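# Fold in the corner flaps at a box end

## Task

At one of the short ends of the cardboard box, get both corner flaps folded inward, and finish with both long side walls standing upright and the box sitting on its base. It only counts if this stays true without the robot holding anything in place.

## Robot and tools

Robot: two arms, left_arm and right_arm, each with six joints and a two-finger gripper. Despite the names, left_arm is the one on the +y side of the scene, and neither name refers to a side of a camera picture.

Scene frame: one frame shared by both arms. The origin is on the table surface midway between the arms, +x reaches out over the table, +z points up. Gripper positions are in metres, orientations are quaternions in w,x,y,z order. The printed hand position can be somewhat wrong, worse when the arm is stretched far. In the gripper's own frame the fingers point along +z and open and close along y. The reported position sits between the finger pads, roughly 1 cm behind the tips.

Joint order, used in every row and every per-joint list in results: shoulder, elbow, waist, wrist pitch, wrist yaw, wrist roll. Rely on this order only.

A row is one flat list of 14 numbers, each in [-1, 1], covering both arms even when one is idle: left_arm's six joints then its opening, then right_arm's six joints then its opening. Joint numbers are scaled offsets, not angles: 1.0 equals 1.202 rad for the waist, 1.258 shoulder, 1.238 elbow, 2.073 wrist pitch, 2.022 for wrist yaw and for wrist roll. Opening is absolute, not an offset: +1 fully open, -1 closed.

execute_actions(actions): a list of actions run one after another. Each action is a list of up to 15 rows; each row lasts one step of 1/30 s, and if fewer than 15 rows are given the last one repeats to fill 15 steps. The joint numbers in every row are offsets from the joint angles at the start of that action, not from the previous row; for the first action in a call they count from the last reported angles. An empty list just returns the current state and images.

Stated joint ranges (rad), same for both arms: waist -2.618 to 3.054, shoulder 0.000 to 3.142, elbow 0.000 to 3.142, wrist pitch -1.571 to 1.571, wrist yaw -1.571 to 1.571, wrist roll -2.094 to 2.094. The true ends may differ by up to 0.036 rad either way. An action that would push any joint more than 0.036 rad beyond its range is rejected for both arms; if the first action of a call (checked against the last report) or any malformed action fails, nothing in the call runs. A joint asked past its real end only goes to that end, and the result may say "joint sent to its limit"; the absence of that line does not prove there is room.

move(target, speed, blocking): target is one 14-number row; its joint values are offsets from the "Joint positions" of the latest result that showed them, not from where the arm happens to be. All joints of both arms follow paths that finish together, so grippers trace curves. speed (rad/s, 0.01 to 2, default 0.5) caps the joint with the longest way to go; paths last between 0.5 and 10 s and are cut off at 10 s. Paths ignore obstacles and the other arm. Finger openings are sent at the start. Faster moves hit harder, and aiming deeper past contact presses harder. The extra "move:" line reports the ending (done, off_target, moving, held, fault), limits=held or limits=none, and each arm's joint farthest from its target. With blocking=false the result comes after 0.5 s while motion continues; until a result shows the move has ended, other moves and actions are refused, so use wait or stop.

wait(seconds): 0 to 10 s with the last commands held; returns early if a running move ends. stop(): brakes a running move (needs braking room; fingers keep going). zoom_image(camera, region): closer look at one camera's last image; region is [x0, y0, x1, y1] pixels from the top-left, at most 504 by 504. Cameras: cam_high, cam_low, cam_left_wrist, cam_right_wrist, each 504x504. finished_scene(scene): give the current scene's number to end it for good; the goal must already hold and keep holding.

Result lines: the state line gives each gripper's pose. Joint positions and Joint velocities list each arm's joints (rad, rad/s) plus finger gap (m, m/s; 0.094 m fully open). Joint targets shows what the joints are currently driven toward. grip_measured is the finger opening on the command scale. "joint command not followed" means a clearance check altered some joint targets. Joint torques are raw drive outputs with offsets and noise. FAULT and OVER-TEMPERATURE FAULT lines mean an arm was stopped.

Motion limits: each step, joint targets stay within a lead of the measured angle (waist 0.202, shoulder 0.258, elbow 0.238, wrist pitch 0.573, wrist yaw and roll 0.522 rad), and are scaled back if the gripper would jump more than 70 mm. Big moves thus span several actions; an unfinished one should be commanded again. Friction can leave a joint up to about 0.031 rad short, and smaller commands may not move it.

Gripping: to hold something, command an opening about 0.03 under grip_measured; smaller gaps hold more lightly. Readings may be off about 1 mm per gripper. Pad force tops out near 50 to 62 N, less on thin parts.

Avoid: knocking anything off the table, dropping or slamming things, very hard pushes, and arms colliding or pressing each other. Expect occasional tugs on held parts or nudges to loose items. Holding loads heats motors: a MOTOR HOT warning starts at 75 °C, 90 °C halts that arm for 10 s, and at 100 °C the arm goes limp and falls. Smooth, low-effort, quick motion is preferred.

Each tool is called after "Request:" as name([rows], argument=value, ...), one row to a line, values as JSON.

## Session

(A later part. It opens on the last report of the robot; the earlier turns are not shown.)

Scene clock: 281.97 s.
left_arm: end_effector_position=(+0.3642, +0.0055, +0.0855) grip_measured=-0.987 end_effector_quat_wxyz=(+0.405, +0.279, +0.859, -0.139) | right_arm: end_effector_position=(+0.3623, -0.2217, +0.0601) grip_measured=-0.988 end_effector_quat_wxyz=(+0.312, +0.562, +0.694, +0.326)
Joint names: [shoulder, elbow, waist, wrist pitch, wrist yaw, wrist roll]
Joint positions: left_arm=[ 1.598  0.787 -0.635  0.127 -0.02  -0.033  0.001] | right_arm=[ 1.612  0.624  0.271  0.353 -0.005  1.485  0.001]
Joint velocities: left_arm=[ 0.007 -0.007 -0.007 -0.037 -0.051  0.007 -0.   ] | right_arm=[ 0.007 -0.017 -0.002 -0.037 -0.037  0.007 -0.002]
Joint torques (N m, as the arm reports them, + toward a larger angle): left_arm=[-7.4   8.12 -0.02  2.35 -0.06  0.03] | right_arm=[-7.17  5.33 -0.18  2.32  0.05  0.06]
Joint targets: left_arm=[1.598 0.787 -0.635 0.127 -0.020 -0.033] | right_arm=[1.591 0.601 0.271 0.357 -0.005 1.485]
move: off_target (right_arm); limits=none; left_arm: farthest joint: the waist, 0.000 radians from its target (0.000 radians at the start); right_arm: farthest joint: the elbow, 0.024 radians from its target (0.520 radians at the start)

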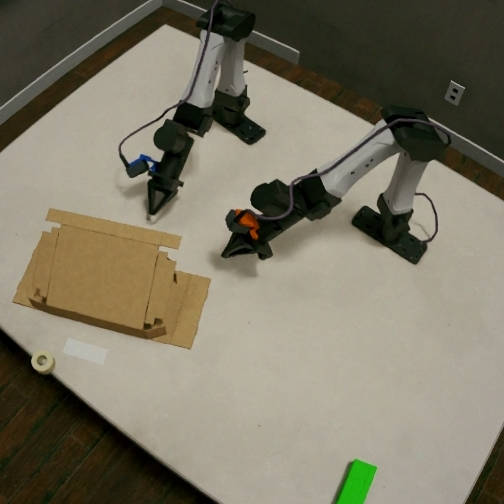

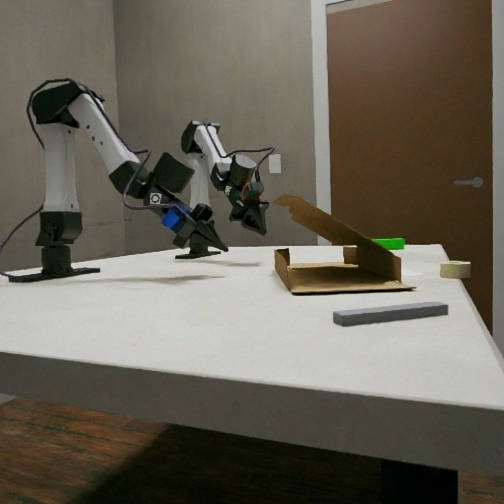

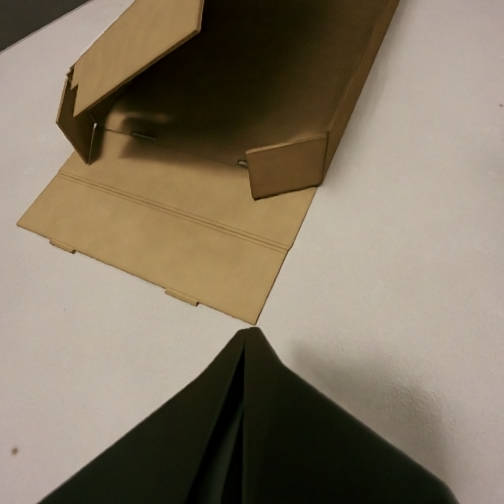

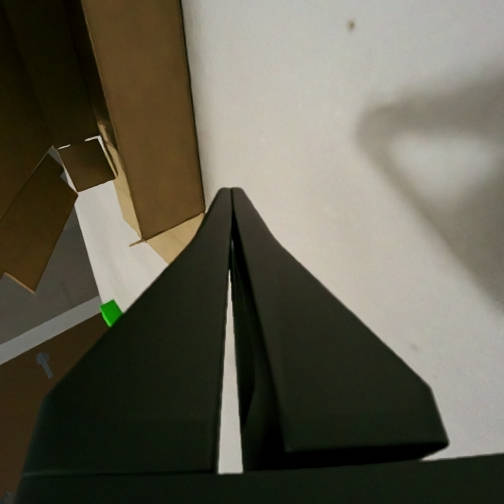

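Request:
move(target=[0,0,0,0,0,0,-1, 0.32,0.39,0,-0.04,0,0,0.4], speed=0.25)

Request:
move(target=[0,0,0,0,0,0,-1, 0.02,0,0,-0.05,0,0,-1], speed=0.2)

Scene clock: 288.13 s.
left_arm: end_effector_position=(+0.3642, +0.0055, +0.0855) grip_measured=-0.987 end_effector_quat_wxyz=(+0.405, +0.279, +0.859, -0.139) | right_arm: end_effector_position=(+0.4753, -0.2079, +0.0600) grip_measured=+0.397 end_effector_quat_wxyz=(+0.319, +0.558, +0.689, +0.334)
Joint names: [shoulder, elbow, waist, wrist pitch, wrist yaw, wrist roll]
Joint positions: left_arm=[ 1.598  0.787 -0.635  0.127 -0.02  -0.033  0.001] | right_arm=[ 1.986  1.089  0.271  0.287 -0.005  1.485  0.066]
Joint velocities: left_arm=[-0.012  0.002 -0.002 -0.066 -0.022 -0.007  0.   ] | right_arm=[-0.002  0.022  0.002 -0.022 -0.007  0.051 -0.001]
Joint torques (N m, as the arm reports them, + toward a larger angle): left_arm=[-7.49  8.1   0.02  2.33 -0.06  0.  ] | right_arm=[-7.62  8.94 -0.19  2.14  0.05  0.05]
Joint targets: left_arm=[1.598 0.787 -0.635 0.127 -0.020 -0.033] | right_arm=[2.015 1.107 0.271 0.270 -0.005 1.485]
move: off_target (right_arm); limits=none; left_arm: farthest joint: the waist, 0.000 radians from its target (0.000 radians at the start); right_arm: farthest joint: the shoulder, 0.028 radians from its target (0.403 radians at the start)

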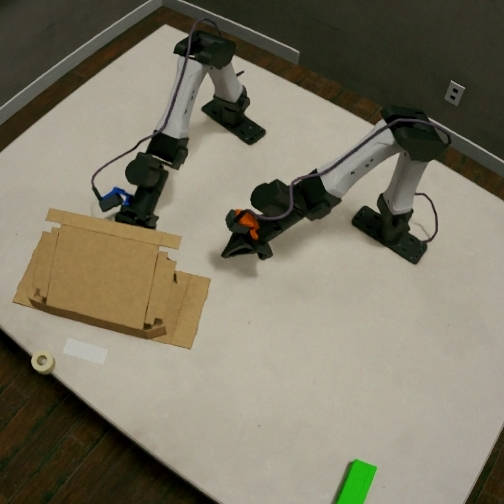

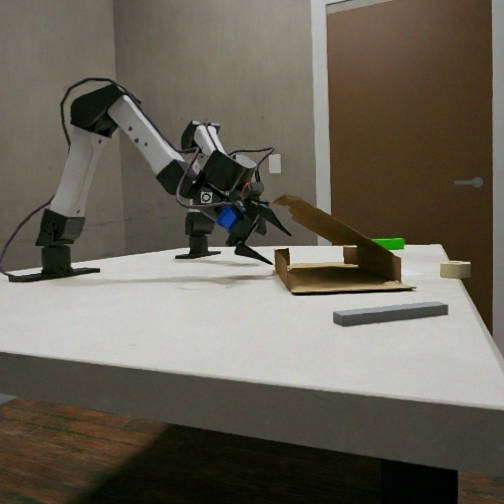

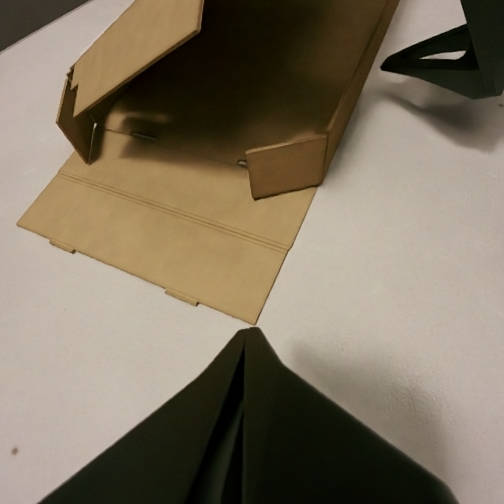

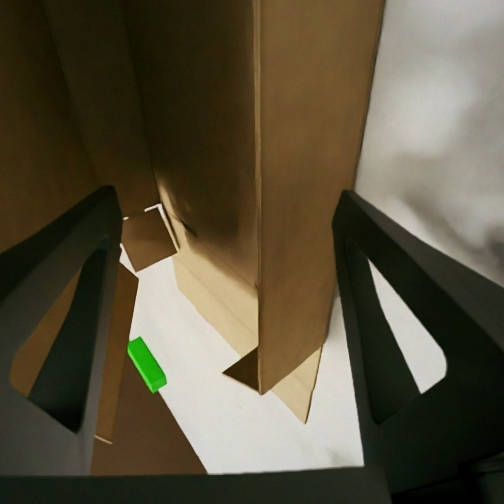

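Scene clock: 289.23 s.
left_arm: end_effector_position=(+0.3642, +0.0055, +0.0855) grip_measured=-0.987 end_effector_quat_wxyz=(+0.405, +0.279, +0.859, -0.139) | right_arm: end_effector_position=(+0.4623, -0.2095, +0.0429) grip_measured=-0.987 end_effector_quat_wxyz=(+0.292, +0.570, +0.704, +0.306)
Joint names: [shoulder, elbow, waist, wrist pitch, wrist yaw, wrist roll]
Joint positions: left_arm=[ 1.598  0.787 -0.635  0.127 -0.02  -0.033  0.001] | right_arm=[ 1.986  1.089  0.271  0.2   -0.005  1.485  0.001]
Joint velocities: left_arm=[ 0.007  0.007  0.012  0.007 -0.066  0.066 -0.   ] | right_arm=[ 0.002 -0.012 -0.022  0.022 -0.022  0.007  0.   ]
Joint torques (N m, as the arm reports them, + toward a larger angle): left_arm=[-7.44  8.06  0.06  2.35 -0.07  0.02] | right_arm=[-7.77  7.43 -0.21  2.04  0.05  0.06]
Joint targets: left_arm=[1.598 0.787 -0.635 0.127 -0.020 -0.033] | right_arm=[2.011 1.089 0.271 0.183 -0.005 1.485]
move: off_target (right_arm); limits=none; left_arm: farthest joint: the waist, 0.000 radians from its target (0.000 radians at the start); right_arm: farthest joint: the shoulder, 0.025 radians from its target (0.025 radians at the start)

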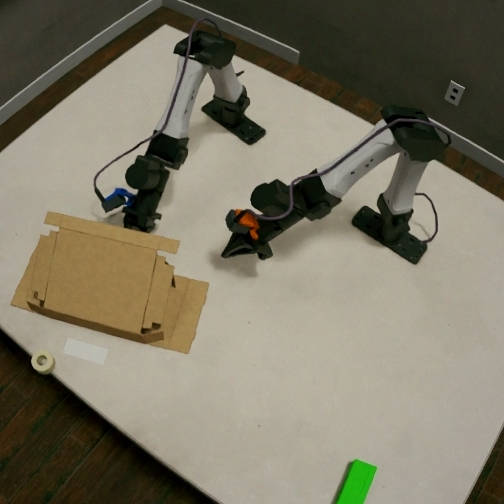

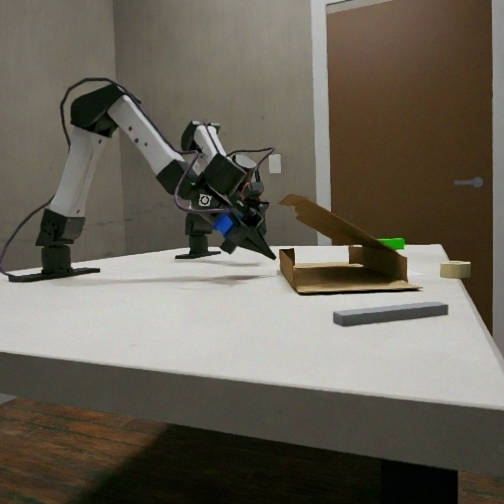

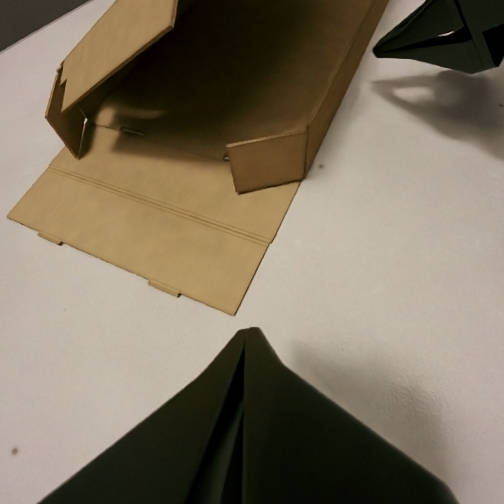

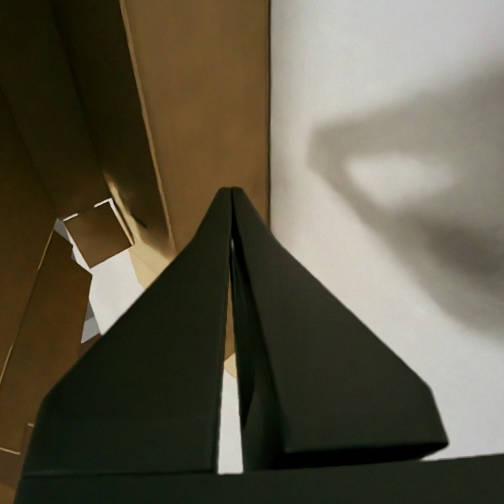

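Request:
move(target=[0,0,0,0,0,0,-1, -0.2,-0.27,0,0.28,0,0,-1], speed=0.4)

Request:
move(target=[0,0,0,0,0,0,-1, 0.2,0.22,0,0,0,0,1], speed=0.3)

Scene clock: 301.13 s.
left_arm: end_effector_position=(+0.3642, +0.0055, +0.0855) grip_measured=-0.987 end_effector_quat_wxyz=(+0.405, +0.279, +0.859, -0.139) | right_arm: end_effector_position=(+0.4444, -0.2117, +0.1567) grip_measured=-0.987 end_effector_quat_wxyz=(+0.439, +0.486, +0.601, +0.458)
Joint names: [shoulder, elbow, waist, wrist pitch, wrist yaw, wrist roll]
Joint positions: left_arm=[ 1.598  0.787 -0.635  0.127 -0.02  -0.033  0.001] | right_arm=[ 1.753  0.78   0.271  0.777 -0.005  1.485  0.001]
Joint velocities: left_arm=[-0.007 -0.012 -0.017 -0.081  0.007 -0.007  0.001] | right_arm=[ 0.007  0.002  0.012 -0.007 -0.11  -0.051 -0.   ]
Joint torques (N m, as the arm reports them, + toward a larger angle): left_arm=[-7.33  8.06  0.03  2.35 -0.06  0.02] | right_arm=[-8.51  5.52 -0.16  2.61  0.01  0.04]
Joint targets: left_arm=[1.598 0.787 -0.635 0.127 -0.020 -0.033] | right_arm=[1.735 0.755 0.271 0.780 -0.005 1.485]
move: off_target (right_arm); limits=none; left_arm: farthest joint: the waist, 0.000 radians from its target (0.000 radians at the start); right_arm: farthest joint: the elbow, 0.026 radians from its target (0.334 radians at the start)

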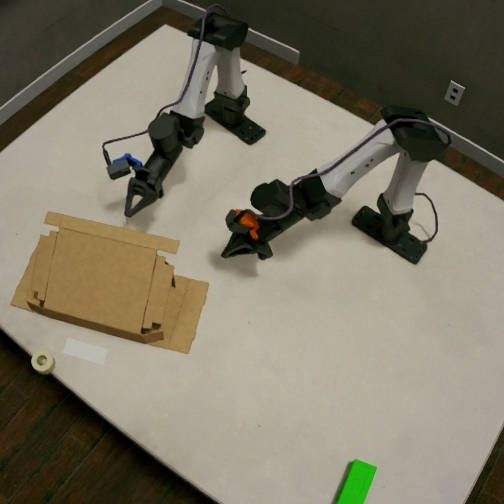

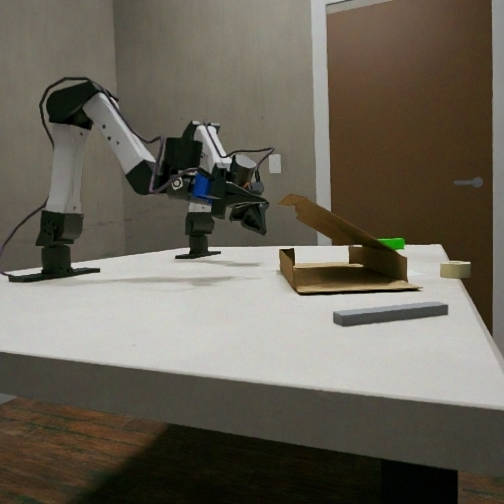

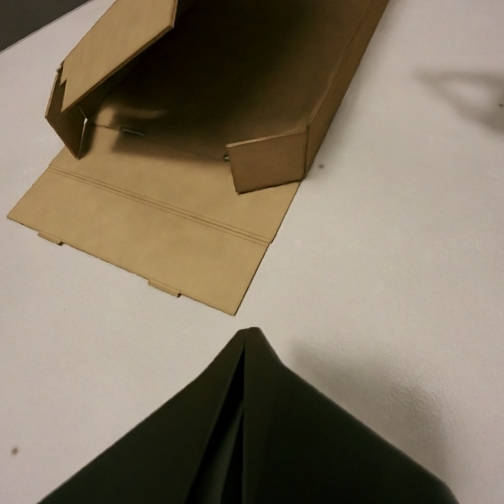

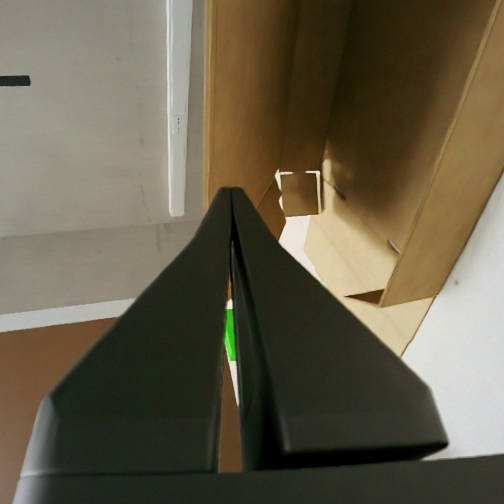

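Scene clock: 302.43 s.
left_arm: end_effector_position=(+0.3642, +0.0055, +0.0855) grip_measured=-0.987 end_effector_quat_wxyz=(+0.405, +0.279, +0.859, -0.139) | right_arm: end_effector_position=(+0.5067, -0.2040, +0.1525) grip_measured=+1.000 end_effector_quat_wxyz=(+0.447, +0.479, +0.593, +0.467)
Joint names: [shoulder, elbow, waist, wrist pitch, wrist yaw, wrist roll]
Joint positions: left_arm=[ 1.598  0.787 -0.635  0.127 -0.02  -0.033  0.001] | right_arm=[ 1.977  1.034  0.271  0.779 -0.005  1.485  0.094]
Joint velocities: left_arm=[ 0.012  0.007 -0.012  0.037 -0.007 -0.007  0.001] | right_arm=[-0.007 -0.012  0.002 -0.007 -0.037 -0.037  0.   ]
Joint torques (N m, as the arm reports them, + toward a larger angle): left_arm=[-7.46  8.11  0.02  2.32 -0.04  0.03] | right_arm=[-7.74  8.97 -0.22  2.55  0.01  0.04]
Joint targets: left_arm=[1.598 0.787 -0.635 0.127 -0.020 -0.033] | right_arm=[2.005 1.053 0.271 0.777 -0.005 1.485]
move: off_target (right_arm); limits=none; left_arm: farthest joint: the waist, 0.000 radians from its target (0.000 radians at the start); right_arm: farthest joint: the shoulder, 0.027 radians from its target (0.251 radians at the start)

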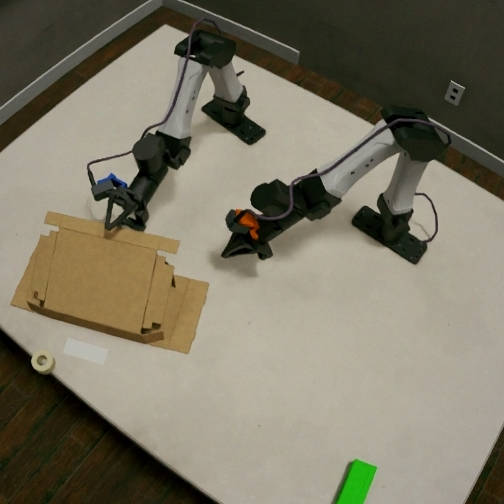

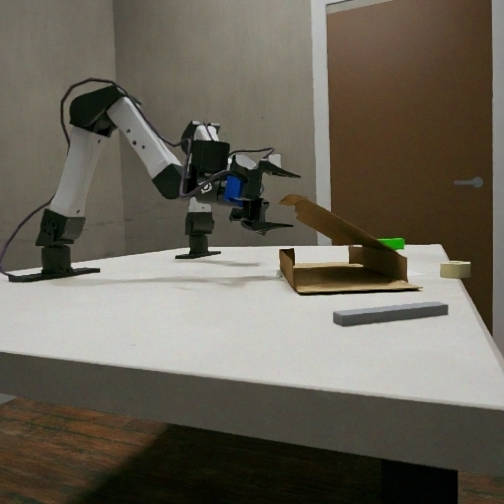

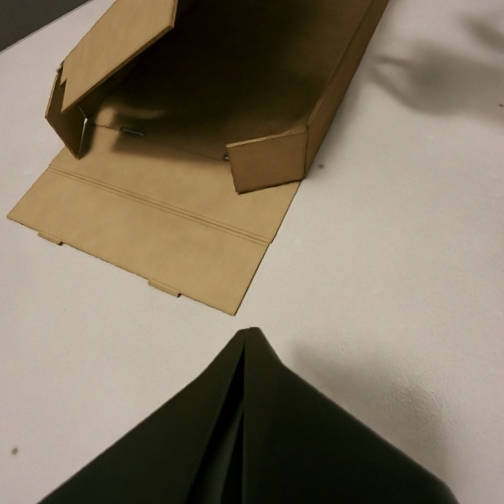

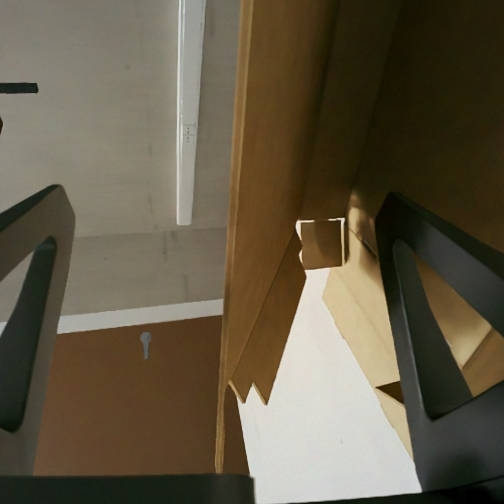

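Request:
move(target=[0,0,0,0,0,0,-1, 0,0,0,0,0,0,-1])

Request:
move(target=[-0.1,-0.1,0,0,0,0,-1, -0.5,-0.55,0,0.02,0,0,-1], speed=0.3)

Scene clock: 306.60 s.
left_arm: end_effector_position=(+0.3642, +0.0055, +0.0855) grip_measured=-0.987 end_effector_quat_wxyz=(+0.405, +0.279, +0.859, -0.139) | right_arm: end_effector_position=(+0.5066, -0.2040, +0.1520) grip_measured=-0.971 end_effector_quat_wxyz=(+0.446, +0.480, +0.593, +0.467)
Joint names: [shoulder, elbow, waist, wrist pitch, wrist yaw, wrist roll]
Joint positions: left_arm=[ 1.598  0.787 -0.635  0.127 -0.02  -0.033  0.001] | right_arm=[ 1.977  1.034  0.271  0.777 -0.006  1.487  0.001]
Joint velocities: left_arm=[ 0.002 -0.002  0.012 -0.037 -0.022 -0.007  0.   ] | right_arm=[-0.012 -0.002  0.002  0.051 -0.037 -0.051 -0.   ]
Joint torques (N m, as the arm reports them, + toward a larger angle): left_arm=[-7.43  8.1   0.09  2.34 -0.07  0.01] | right_arm=[-9.4   7.58 -0.21  2.6   0.01  0.03]
Joint targets: left_arm=[1.598 0.787 -0.635 0.127 -0.020 -0.033] | right_arm=[1.977 1.034 0.271 0.779 -0.005 1.485]
move: done; limits=none; left_arm: farthest joint: the waist, 0.000 radians from its target (0.000 radians at the start); right_arm: farthest joint: the wrist pitch, 0.002 radians from its target (0.000 radians at the start)

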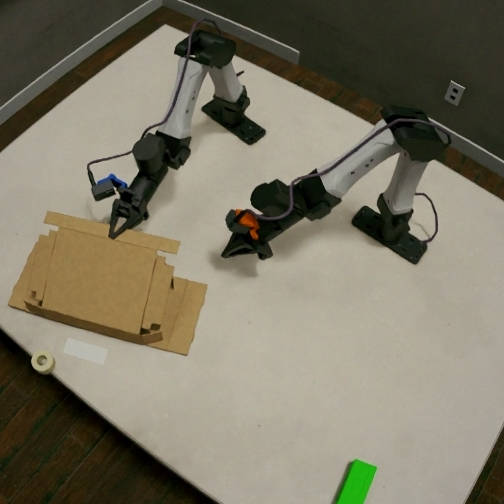

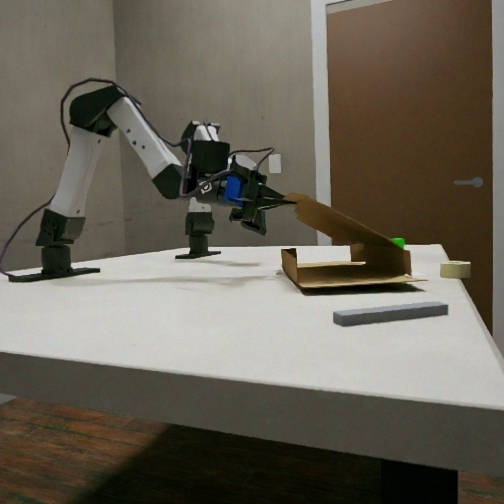

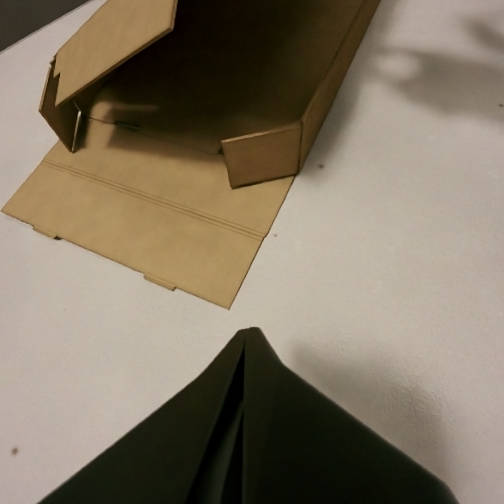

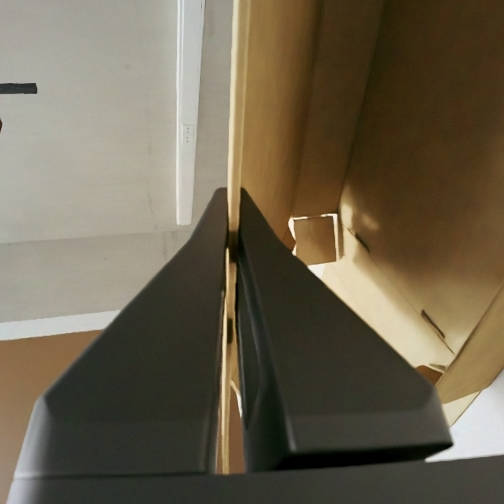

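Scene clock: 309.20 s.
left_arm: end_effector_position=(+0.3425, +0.0226, +0.0840) grip_measured=-0.987 end_effector_quat_wxyz=(+0.405, +0.280, +0.860, -0.139) | right_arm: end_effector_position=(+0.3410, -0.2242, +0.1514) grip_measured=-0.971 end_effector_quat_wxyz=(+0.439, +0.486, +0.600, +0.459)
Joint names: [shoulder, elbow, waist, wrist pitch, wrist yaw, wrist roll]
Joint positions: left_arm=[ 1.496  0.682 -0.635  0.127 -0.02  -0.033  0.001] | right_arm=[ 1.372  0.375  0.271  0.803 -0.006  1.488  0.001]
Joint velocities: left_arm=[-0.002  0.002 -0.002  0.051  0.007  0.022  0.001] | right_arm=[ 0.007 -0.002 -0.002  0.007  0.022  0.022  0.002]
Joint torques (N m, as the arm reports them, + toward a larger angle): left_arm=[-8.13  6.43 -0.06  2.34 -0.07  0.05] | right_arm=[-5.41  5.71 -0.27  2.73  0.02  0.04]
Joint targets: left_arm=[1.473 0.663 -0.635 0.127 -0.020 -0.033] | right_arm=[1.349 0.353 0.271 0.818 -0.006 1.487]
move: off_target (left_arm, right_arm); limits=none; left_arm: farthest joint: the shoulder, 0.024 radians from its target (0.126 radians at the start); right_arm: farthest joint: the shoulder, 0.024 radians from its target (0.629 radians at the start)

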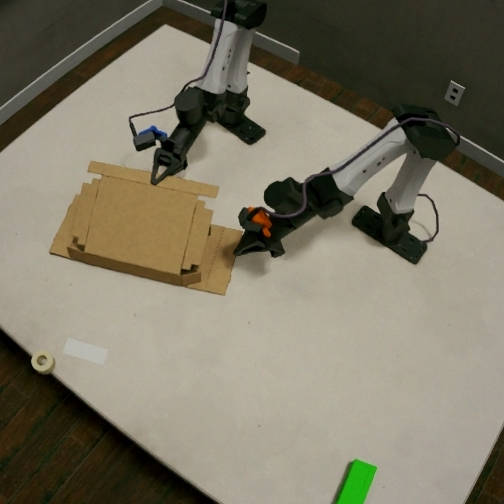

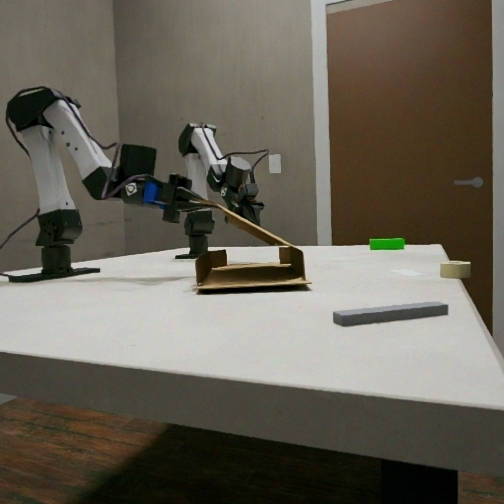

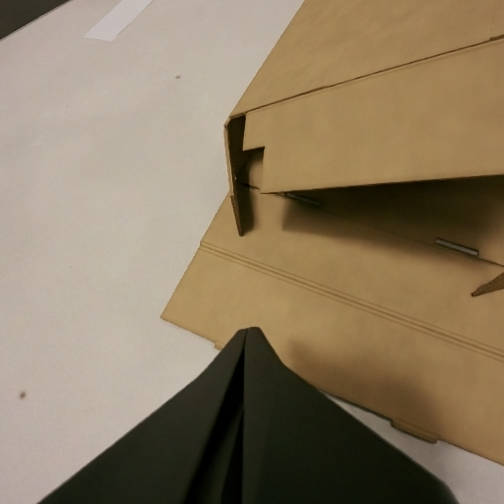

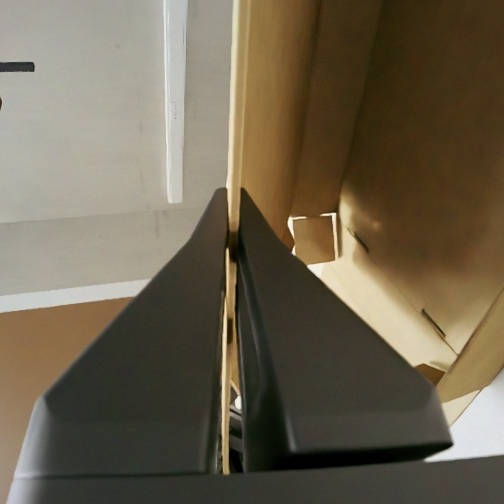

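Request:
execute_actions(actions=[])

Scene clock: 322.07 s.
left_arm: end_effector_position=(+0.3425, +0.0226, +0.0840) grip_measured=-0.987 end_effector_quat_wxyz=(+0.405, +0.280, +0.860, -0.139) | right_arm: end_effector_position=(+0.3410, -0.2242, +0.1514) grip_measured=-0.971 end_effector_quat_wxyz=(+0.439, +0.486, +0.600, +0.459)
Joint names: [shoulder, elbow, waist, wrist pitch, wrist yaw, wrist roll]
Joint positions: left_arm=[ 1.496  0.682 -0.635  0.127 -0.02  -0.033  0.001] | right_arm=[ 1.372  0.375  0.271  0.803 -0.006  1.488  0.001]
Joint velocities: left_arm=[-0.007 -0.002 -0.002 -0.037  0.11  -0.007  0.   ] | right_arm=[ 0.007  0.017 -0.007 -0.007 -0.007  0.022  0.001]
Joint torques (N m, as the arm reports them, + toward a larger angle): left_arm=[-8.08  6.37 -0.02  2.34 -0.06  0.03] | right_arm=[-5.4   5.72 -0.21  2.74  0.01  0.04]
Joint targets: left_arm=[1.473 0.663 -0.635 0.127 -0.020 -0.033] | right_arm=[1.349 0.353 0.271 0.818 -0.006 1.487]

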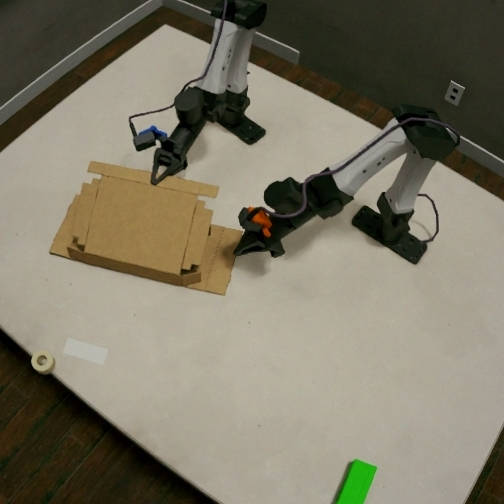

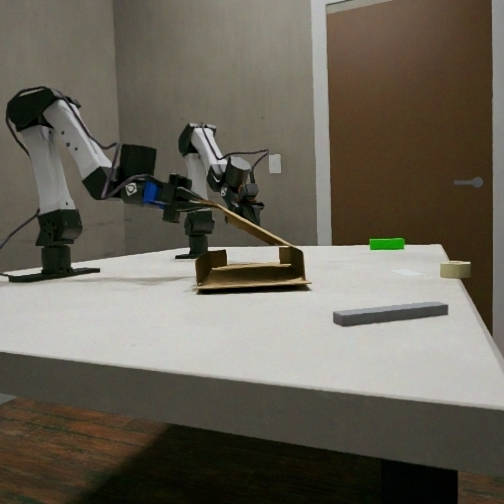

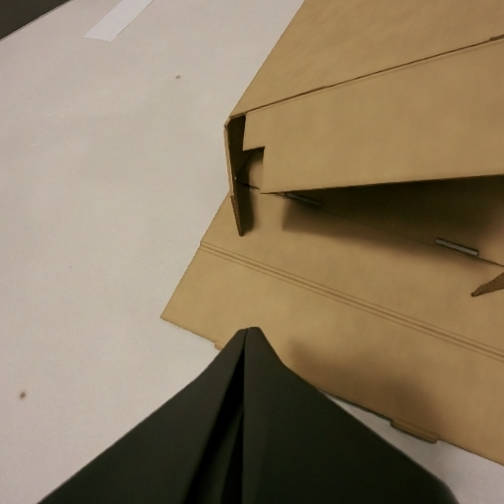

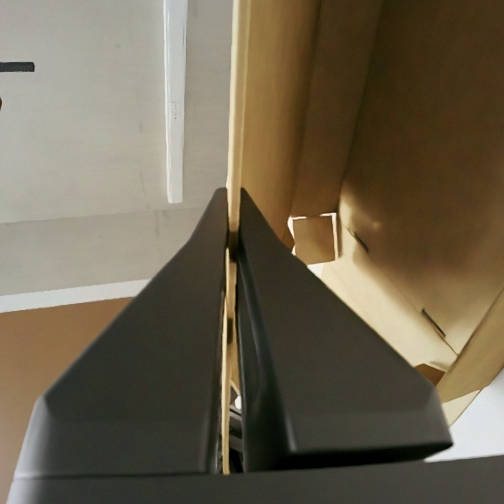

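Request:
move(target=[0.295,0.195,0,-0.045,0,0,-1,0,0,0,0,0,0,-1])

Request:
move(target=[0.02,0,0,0,0,0,-1,0.0,0.2,0,-0.2,0,0,-1], speed=0.25)

Scene clock: 331.30 s.
left_arm: end_effector_position=(+0.3713, -0.0002, +0.0137) grip_measured=-0.987 end_effector_quat_wxyz=(+0.316, +0.293, +0.896, -0.106) | right_arm: end_effector_position=(+0.3409, -0.2245, +0.1506) grip_measured=-0.971 end_effector_quat_wxyz=(+0.438, +0.487, +0.601, +0.458)
Joint names: [shoulder, elbow, waist, wrist pitch, wrist yaw, wrist roll]
Joint positions: left_arm=[ 1.846  0.905 -0.635  0.05  -0.02  -0.033  0.001] | right_arm=[ 1.372  0.375  0.271  0.799 -0.004  1.488  0.001]
Joint velocities: left_arm=[ 0.007 -0.007  0.002 -0.11   0.066 -0.037  0.   ] | right_arm=[-0.012  0.012 -0.007  0.095 -0.051  0.022 -0.   ]
Joint torques (N m, as the arm reports them, + toward a larger angle): left_arm=[-7.72  8.97 -0.06  1.86 -0.02  0.01] | right_arm=[-3.86  7.39 -0.22  2.6   0.01  0.05]
Joint targets: left_arm=[1.867 0.923 -0.635 0.033 -0.020 -0.033] | right_arm=[1.372 0.375 0.271 0.803 -0.006 1.488]
move: off_target (left_arm); limits=none; left_arm: farthest joint: the shoulder, 0.021 radians from its target (0.371 radians at the start); right_arm: farthest joint: the wrist pitch, 0.004 radians from its target (0.000 radians at the start)

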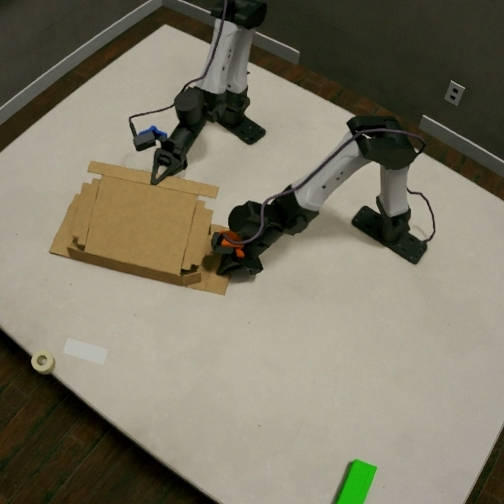

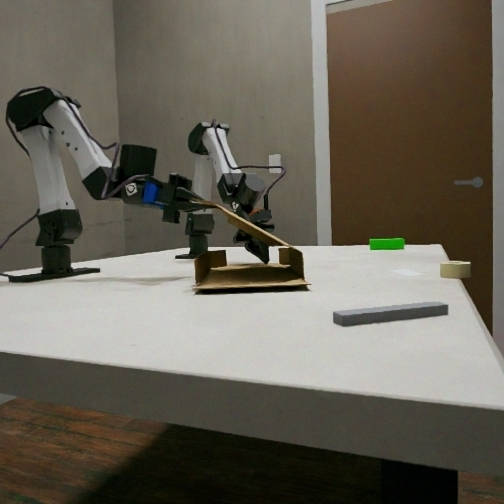

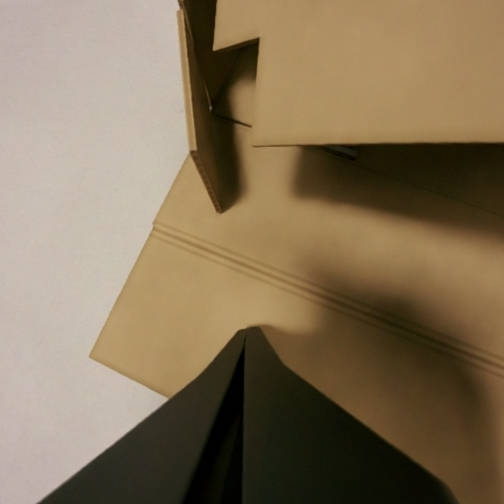

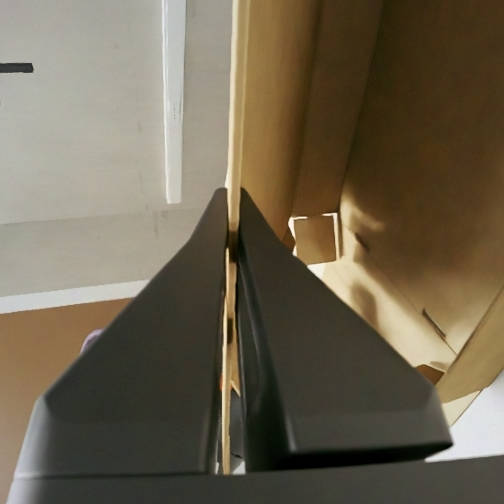

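Scene clock: 333.40 s.
left_arm: end_effector_position=(+0.3736, -0.0019, +0.0160) grip_measured=-0.987 end_effector_quat_wxyz=(+0.323, +0.292, +0.894, -0.108) | right_arm: end_effector_position=(+0.3667, -0.2209, +0.1648) grip_measured=-0.971 end_effector_quat_wxyz=(+0.402, +0.508, +0.638, +0.416)
Joint names: [shoulder, elbow, waist, wrist pitch, wrist yaw, wrist roll]
Joint positions: left_arm=[ 1.846  0.905 -0.635  0.065 -0.02  -0.033  0.001] | right_arm=[ 1.372  0.608  0.271  0.428 -0.007  1.472  0.001]
Joint velocities: left_arm=[ 0.012 -0.002 -0.012 -0.007  0.095  0.007 -0.   ] | right_arm=[ 0.007 -0.017  0.007  0.022 -0.081  0.007  0.   ]
Joint torques (N m, as the arm reports them, + toward a larger angle): left_arm=[-7.34  7.29 -0.01  1.88 -0.06  0.02] | right_arm=[-4.66  9.32 -0.19  2.08  0.06  0.2 ]
Joint targets: left_arm=[1.871 0.905 -0.635 0.050 -0.019 -0.033] | right_arm=[1.372 0.622 0.271 0.385 -0.004 1.488]
move: off_target (left_arm, right_arm); limits=none; left_arm: farthest joint: the shoulder, 0.025 radians from its target (0.025 radians at the start); right_arm: farthest joint: the wrist pitch, 0.043 radians from its target (0.415 radians at the start)

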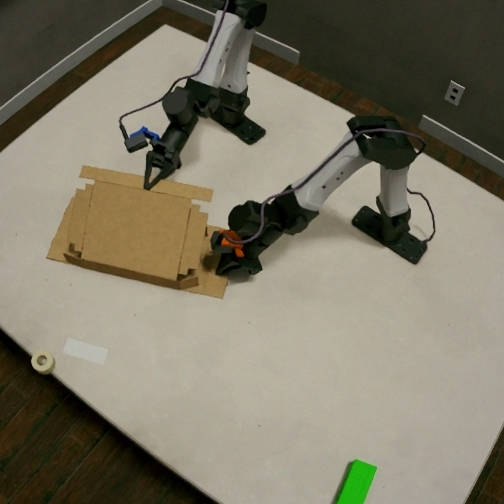

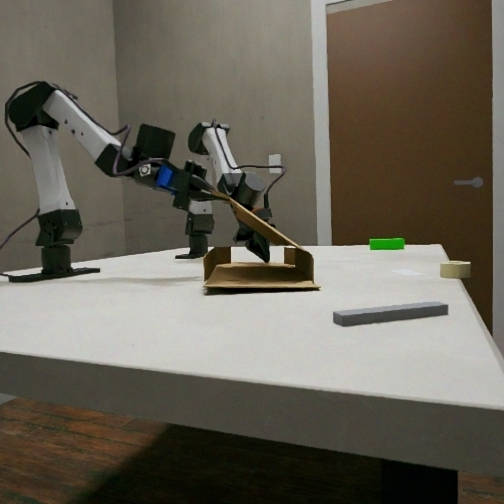

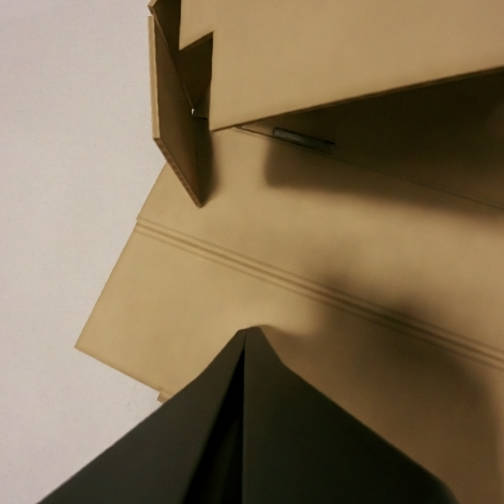

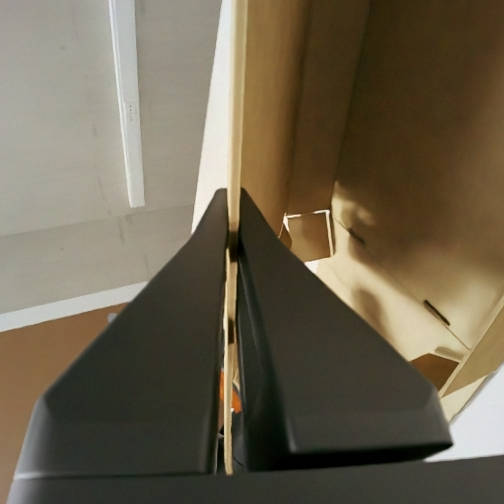

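Go mostly upward; press harder.

Request:
move(target=[0.05,0,0,-0.02,0,0,-1,-0.1,0.1,0,-0.1,0,0,-1], speed=0.2)

Scene clock: 337.87 s.
left_arm: end_effector_position=(+0.3734, -0.0047, +0.0131) grip_measured=-0.987 end_effector_quat_wxyz=(+0.322, +0.294, +0.893, -0.115) | right_arm: end_effector_position=(+0.3577, -0.2250, +0.1836) grip_measured=-0.971 end_effector_quat_wxyz=(+0.393, +0.517, +0.656, +0.386)
Joint names: [shoulder, elbow, waist, wrist pitch, wrist yaw, wrist roll]
Joint positions: left_arm=[ 1.858  0.905 -0.635  0.08  -0.006 -0.033  0.001] | right_arm=[1.287 0.696 0.271 0.186 0.011 1.449 0.001]
Joint velocities: left_arm=[-0.002 -0.012 -0.007 -0.007 -0.095  0.007  0.   ] | right_arm=[0.002 0.007 0.007 0.007 0.081 0.007 0.001]
Joint torques (N m, as the arm reports them, + toward a larger angle): left_arm=[-5.48  7.3   0.03  1.4  -0.17  0.03] | right_arm=[-6.82 11.35 -0.21  2.85 -0.15  0.26]
Joint targets: left_arm=[1.909 0.905 -0.635 0.024 -0.020 -0.033] | right_arm=[1.246 0.731 0.271 0.220 -0.007 1.472]
move: off_target (left_arm, right_arm); limits=none; left_arm: farthest joint: the wrist pitch, 0.056 radians from its target (0.042 radians at the start); right_arm: farthest joint: the shoulder, 0.040 radians from its target (0.126 radians at the start)

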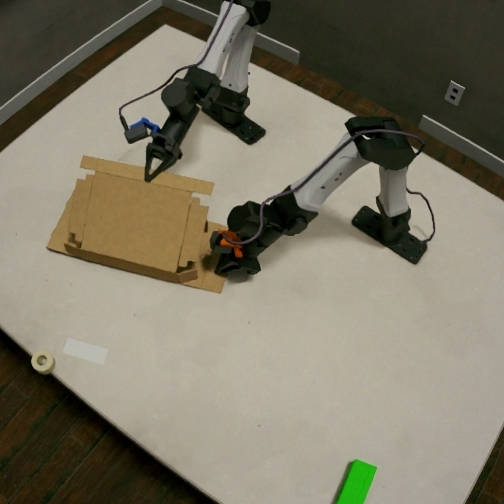

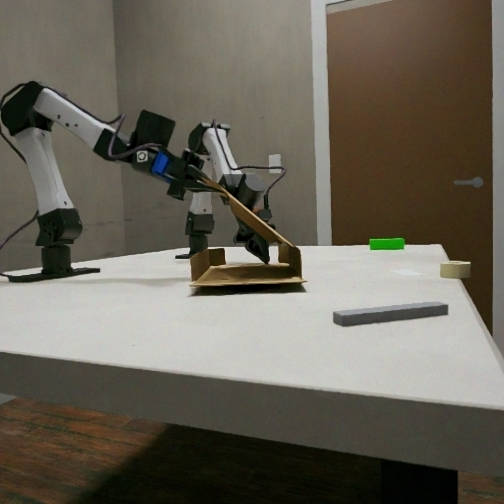

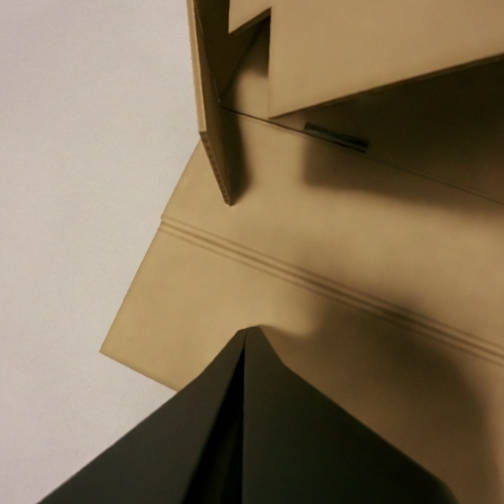

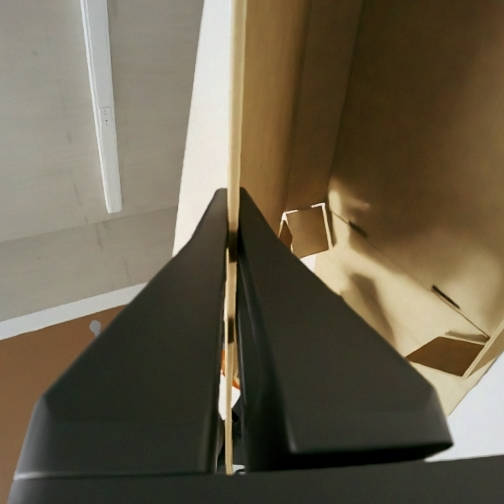

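Working. Continue up and forward.

Request:
move(target=[0.04,0,0,-0.025,0,0,-1,0,0.25,0.03,-0.2,0,0,-1], speed=0.2)

Request:
move(target=[0.04,0,0,-0.025,0,0,-1,0.1,0.33,0.03,-0.22,0,0,-1], speed=0.2)

Scene clock: 344.83 s.
left_arm: end_effector_position=(+0.3733, -0.0085, +0.0151) grip_measured=-0.987 end_effector_quat_wxyz=(+0.324, +0.296, +0.890, -0.124) | right_arm: end_effector_position=(+0.3533, -0.2182, +0.2167) grip_measured=-0.971 end_effector_quat_wxyz=(+0.350, +0.530, +0.697, +0.333)
Joint names: [shoulder, elbow, waist, wrist pitch, wrist yaw, wrist roll]
Joint positions: left_arm=[ 1.858  0.905 -0.635  0.092  0.011 -0.033  0.001] | right_arm=[ 1.287  0.971  0.298 -0.248  0.033  1.432  0.001]
Joint velocities: left_arm=[ 0.002  0.007  0.007 -0.081 -0.022 -0.051 -0.002] | right_arm=[ 0.007 -0.032  0.012  0.037  0.007  0.007  0.001]
Joint torques (N m, as the arm reports them, + toward a larger angle): left_arm=[-5.55  7.27 -0.05  1.33 -0.21  0.02] | right_arm=[-4.5  11.56  0.6   2.57 -0.18  0.21]
Joint targets: left_arm=[1.908 0.905 -0.635 0.028 -0.006 -0.033] | right_arm=[1.287 1.006 0.307 -0.228 0.011 1.449]
move: off_target (left_arm, right_arm); limits=none; left_arm: farthest joint: the wrist pitch, 0.064 radians from its target (0.051 radians at the start); right_arm: farthest joint: the elbow, 0.034 radians from its target (0.309 radians at the start)

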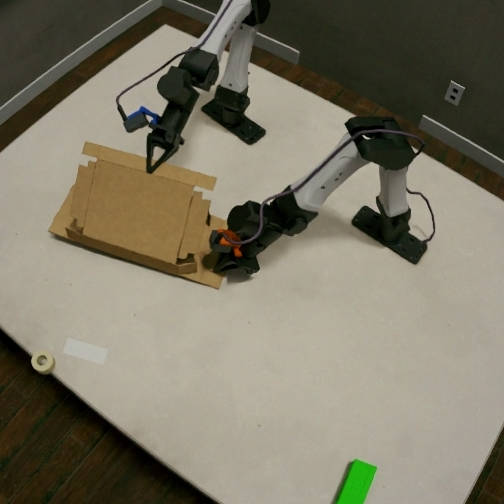

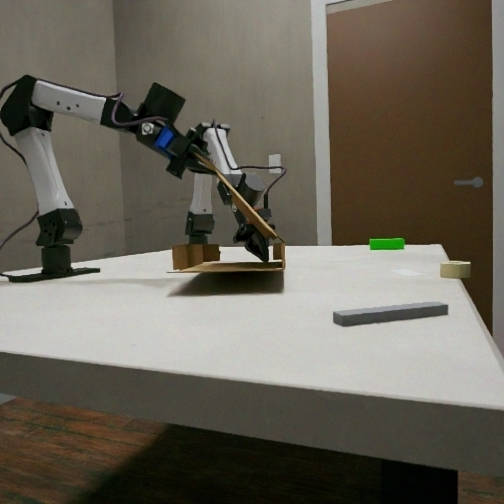

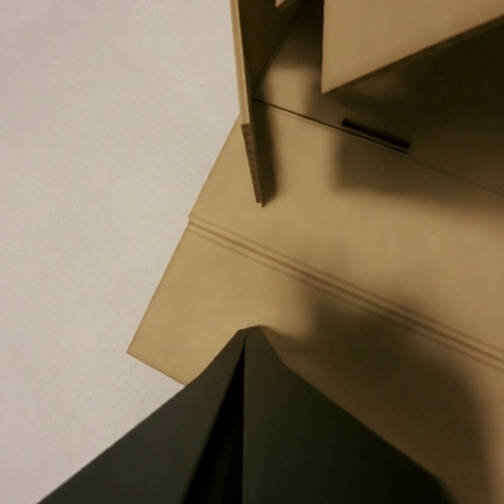

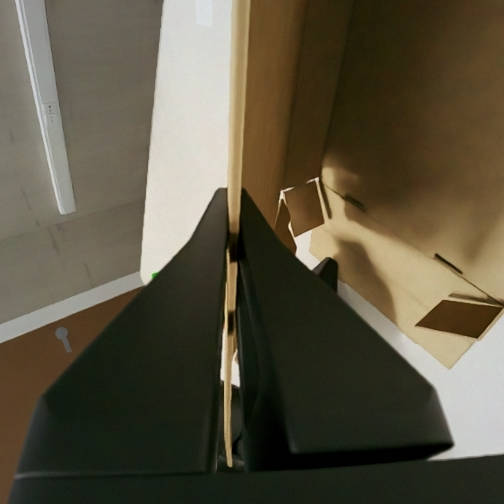

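Scene clock: 347.53 s.
left_arm: end_effector_position=(+0.3714, -0.0078, +0.0113) grip_measured=-0.987 end_effector_quat_wxyz=(+0.318, +0.297, +0.892, -0.124) | right_arm: end_effector_position=(+0.3453, -0.2126, +0.2541) grip_measured=-0.971 end_effector_quat_wxyz=(+0.292, +0.543, +0.741, +0.265)
Joint names: [shoulder, elbow, waist, wrist pitch, wrist yaw, wrist roll]
Joint positions: left_arm=[ 1.864  0.905 -0.635  0.085  0.015 -0.033  0.001] | right_arm=[ 1.392  1.353  0.323 -0.721  0.051  1.417  0.001]
Joint velocities: left_arm=[-0.002 -0.007 -0.017  0.007 -0.007  0.037 -0.001] | right_arm=[-0.012  0.012 -0.017 -0.037 -0.066 -0.007  0.   ]
Joint torques (N m, as the arm reports them, + toward a larger angle): left_arm=[-6.1   7.28 -0.06  1.53 -0.1   0.02] | right_arm=[-3.85 10.57  0.81  2.31 -0.1   0.21]
Joint targets: left_arm=[1.908 0.905 -0.635 0.040 0.011 -0.033] | right_arm=[1.412 1.380 0.334 -0.704 0.033 1.432]
move: off_target (left_arm, right_arm); limits=none; left_arm: farthest joint: the wrist pitch, 0.045 radians from its target (0.052 radians at the start); right_arm: farthest joint: the elbow, 0.027 radians from its target (0.408 radians at the start)

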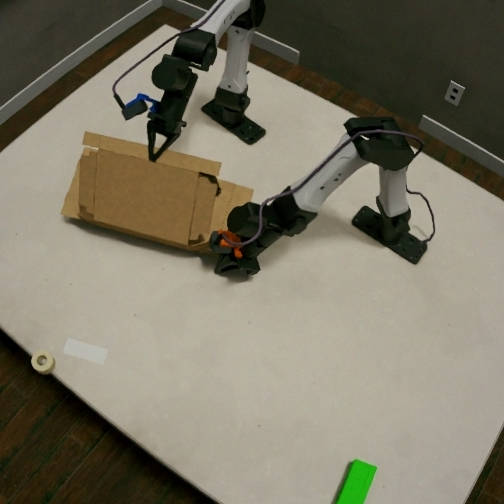

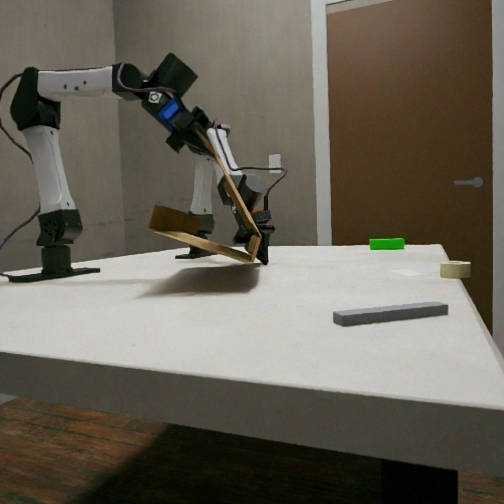

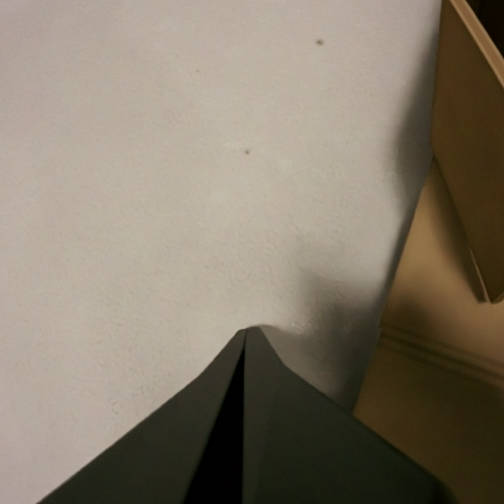

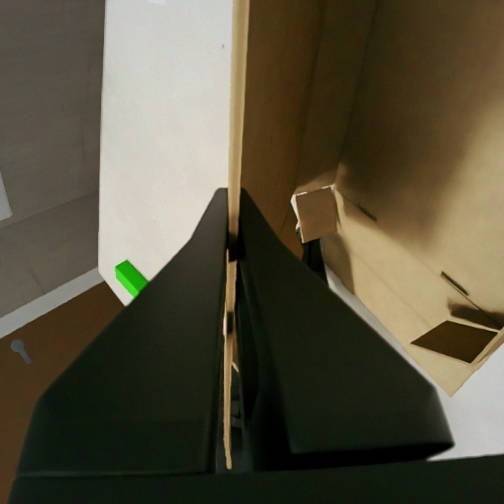

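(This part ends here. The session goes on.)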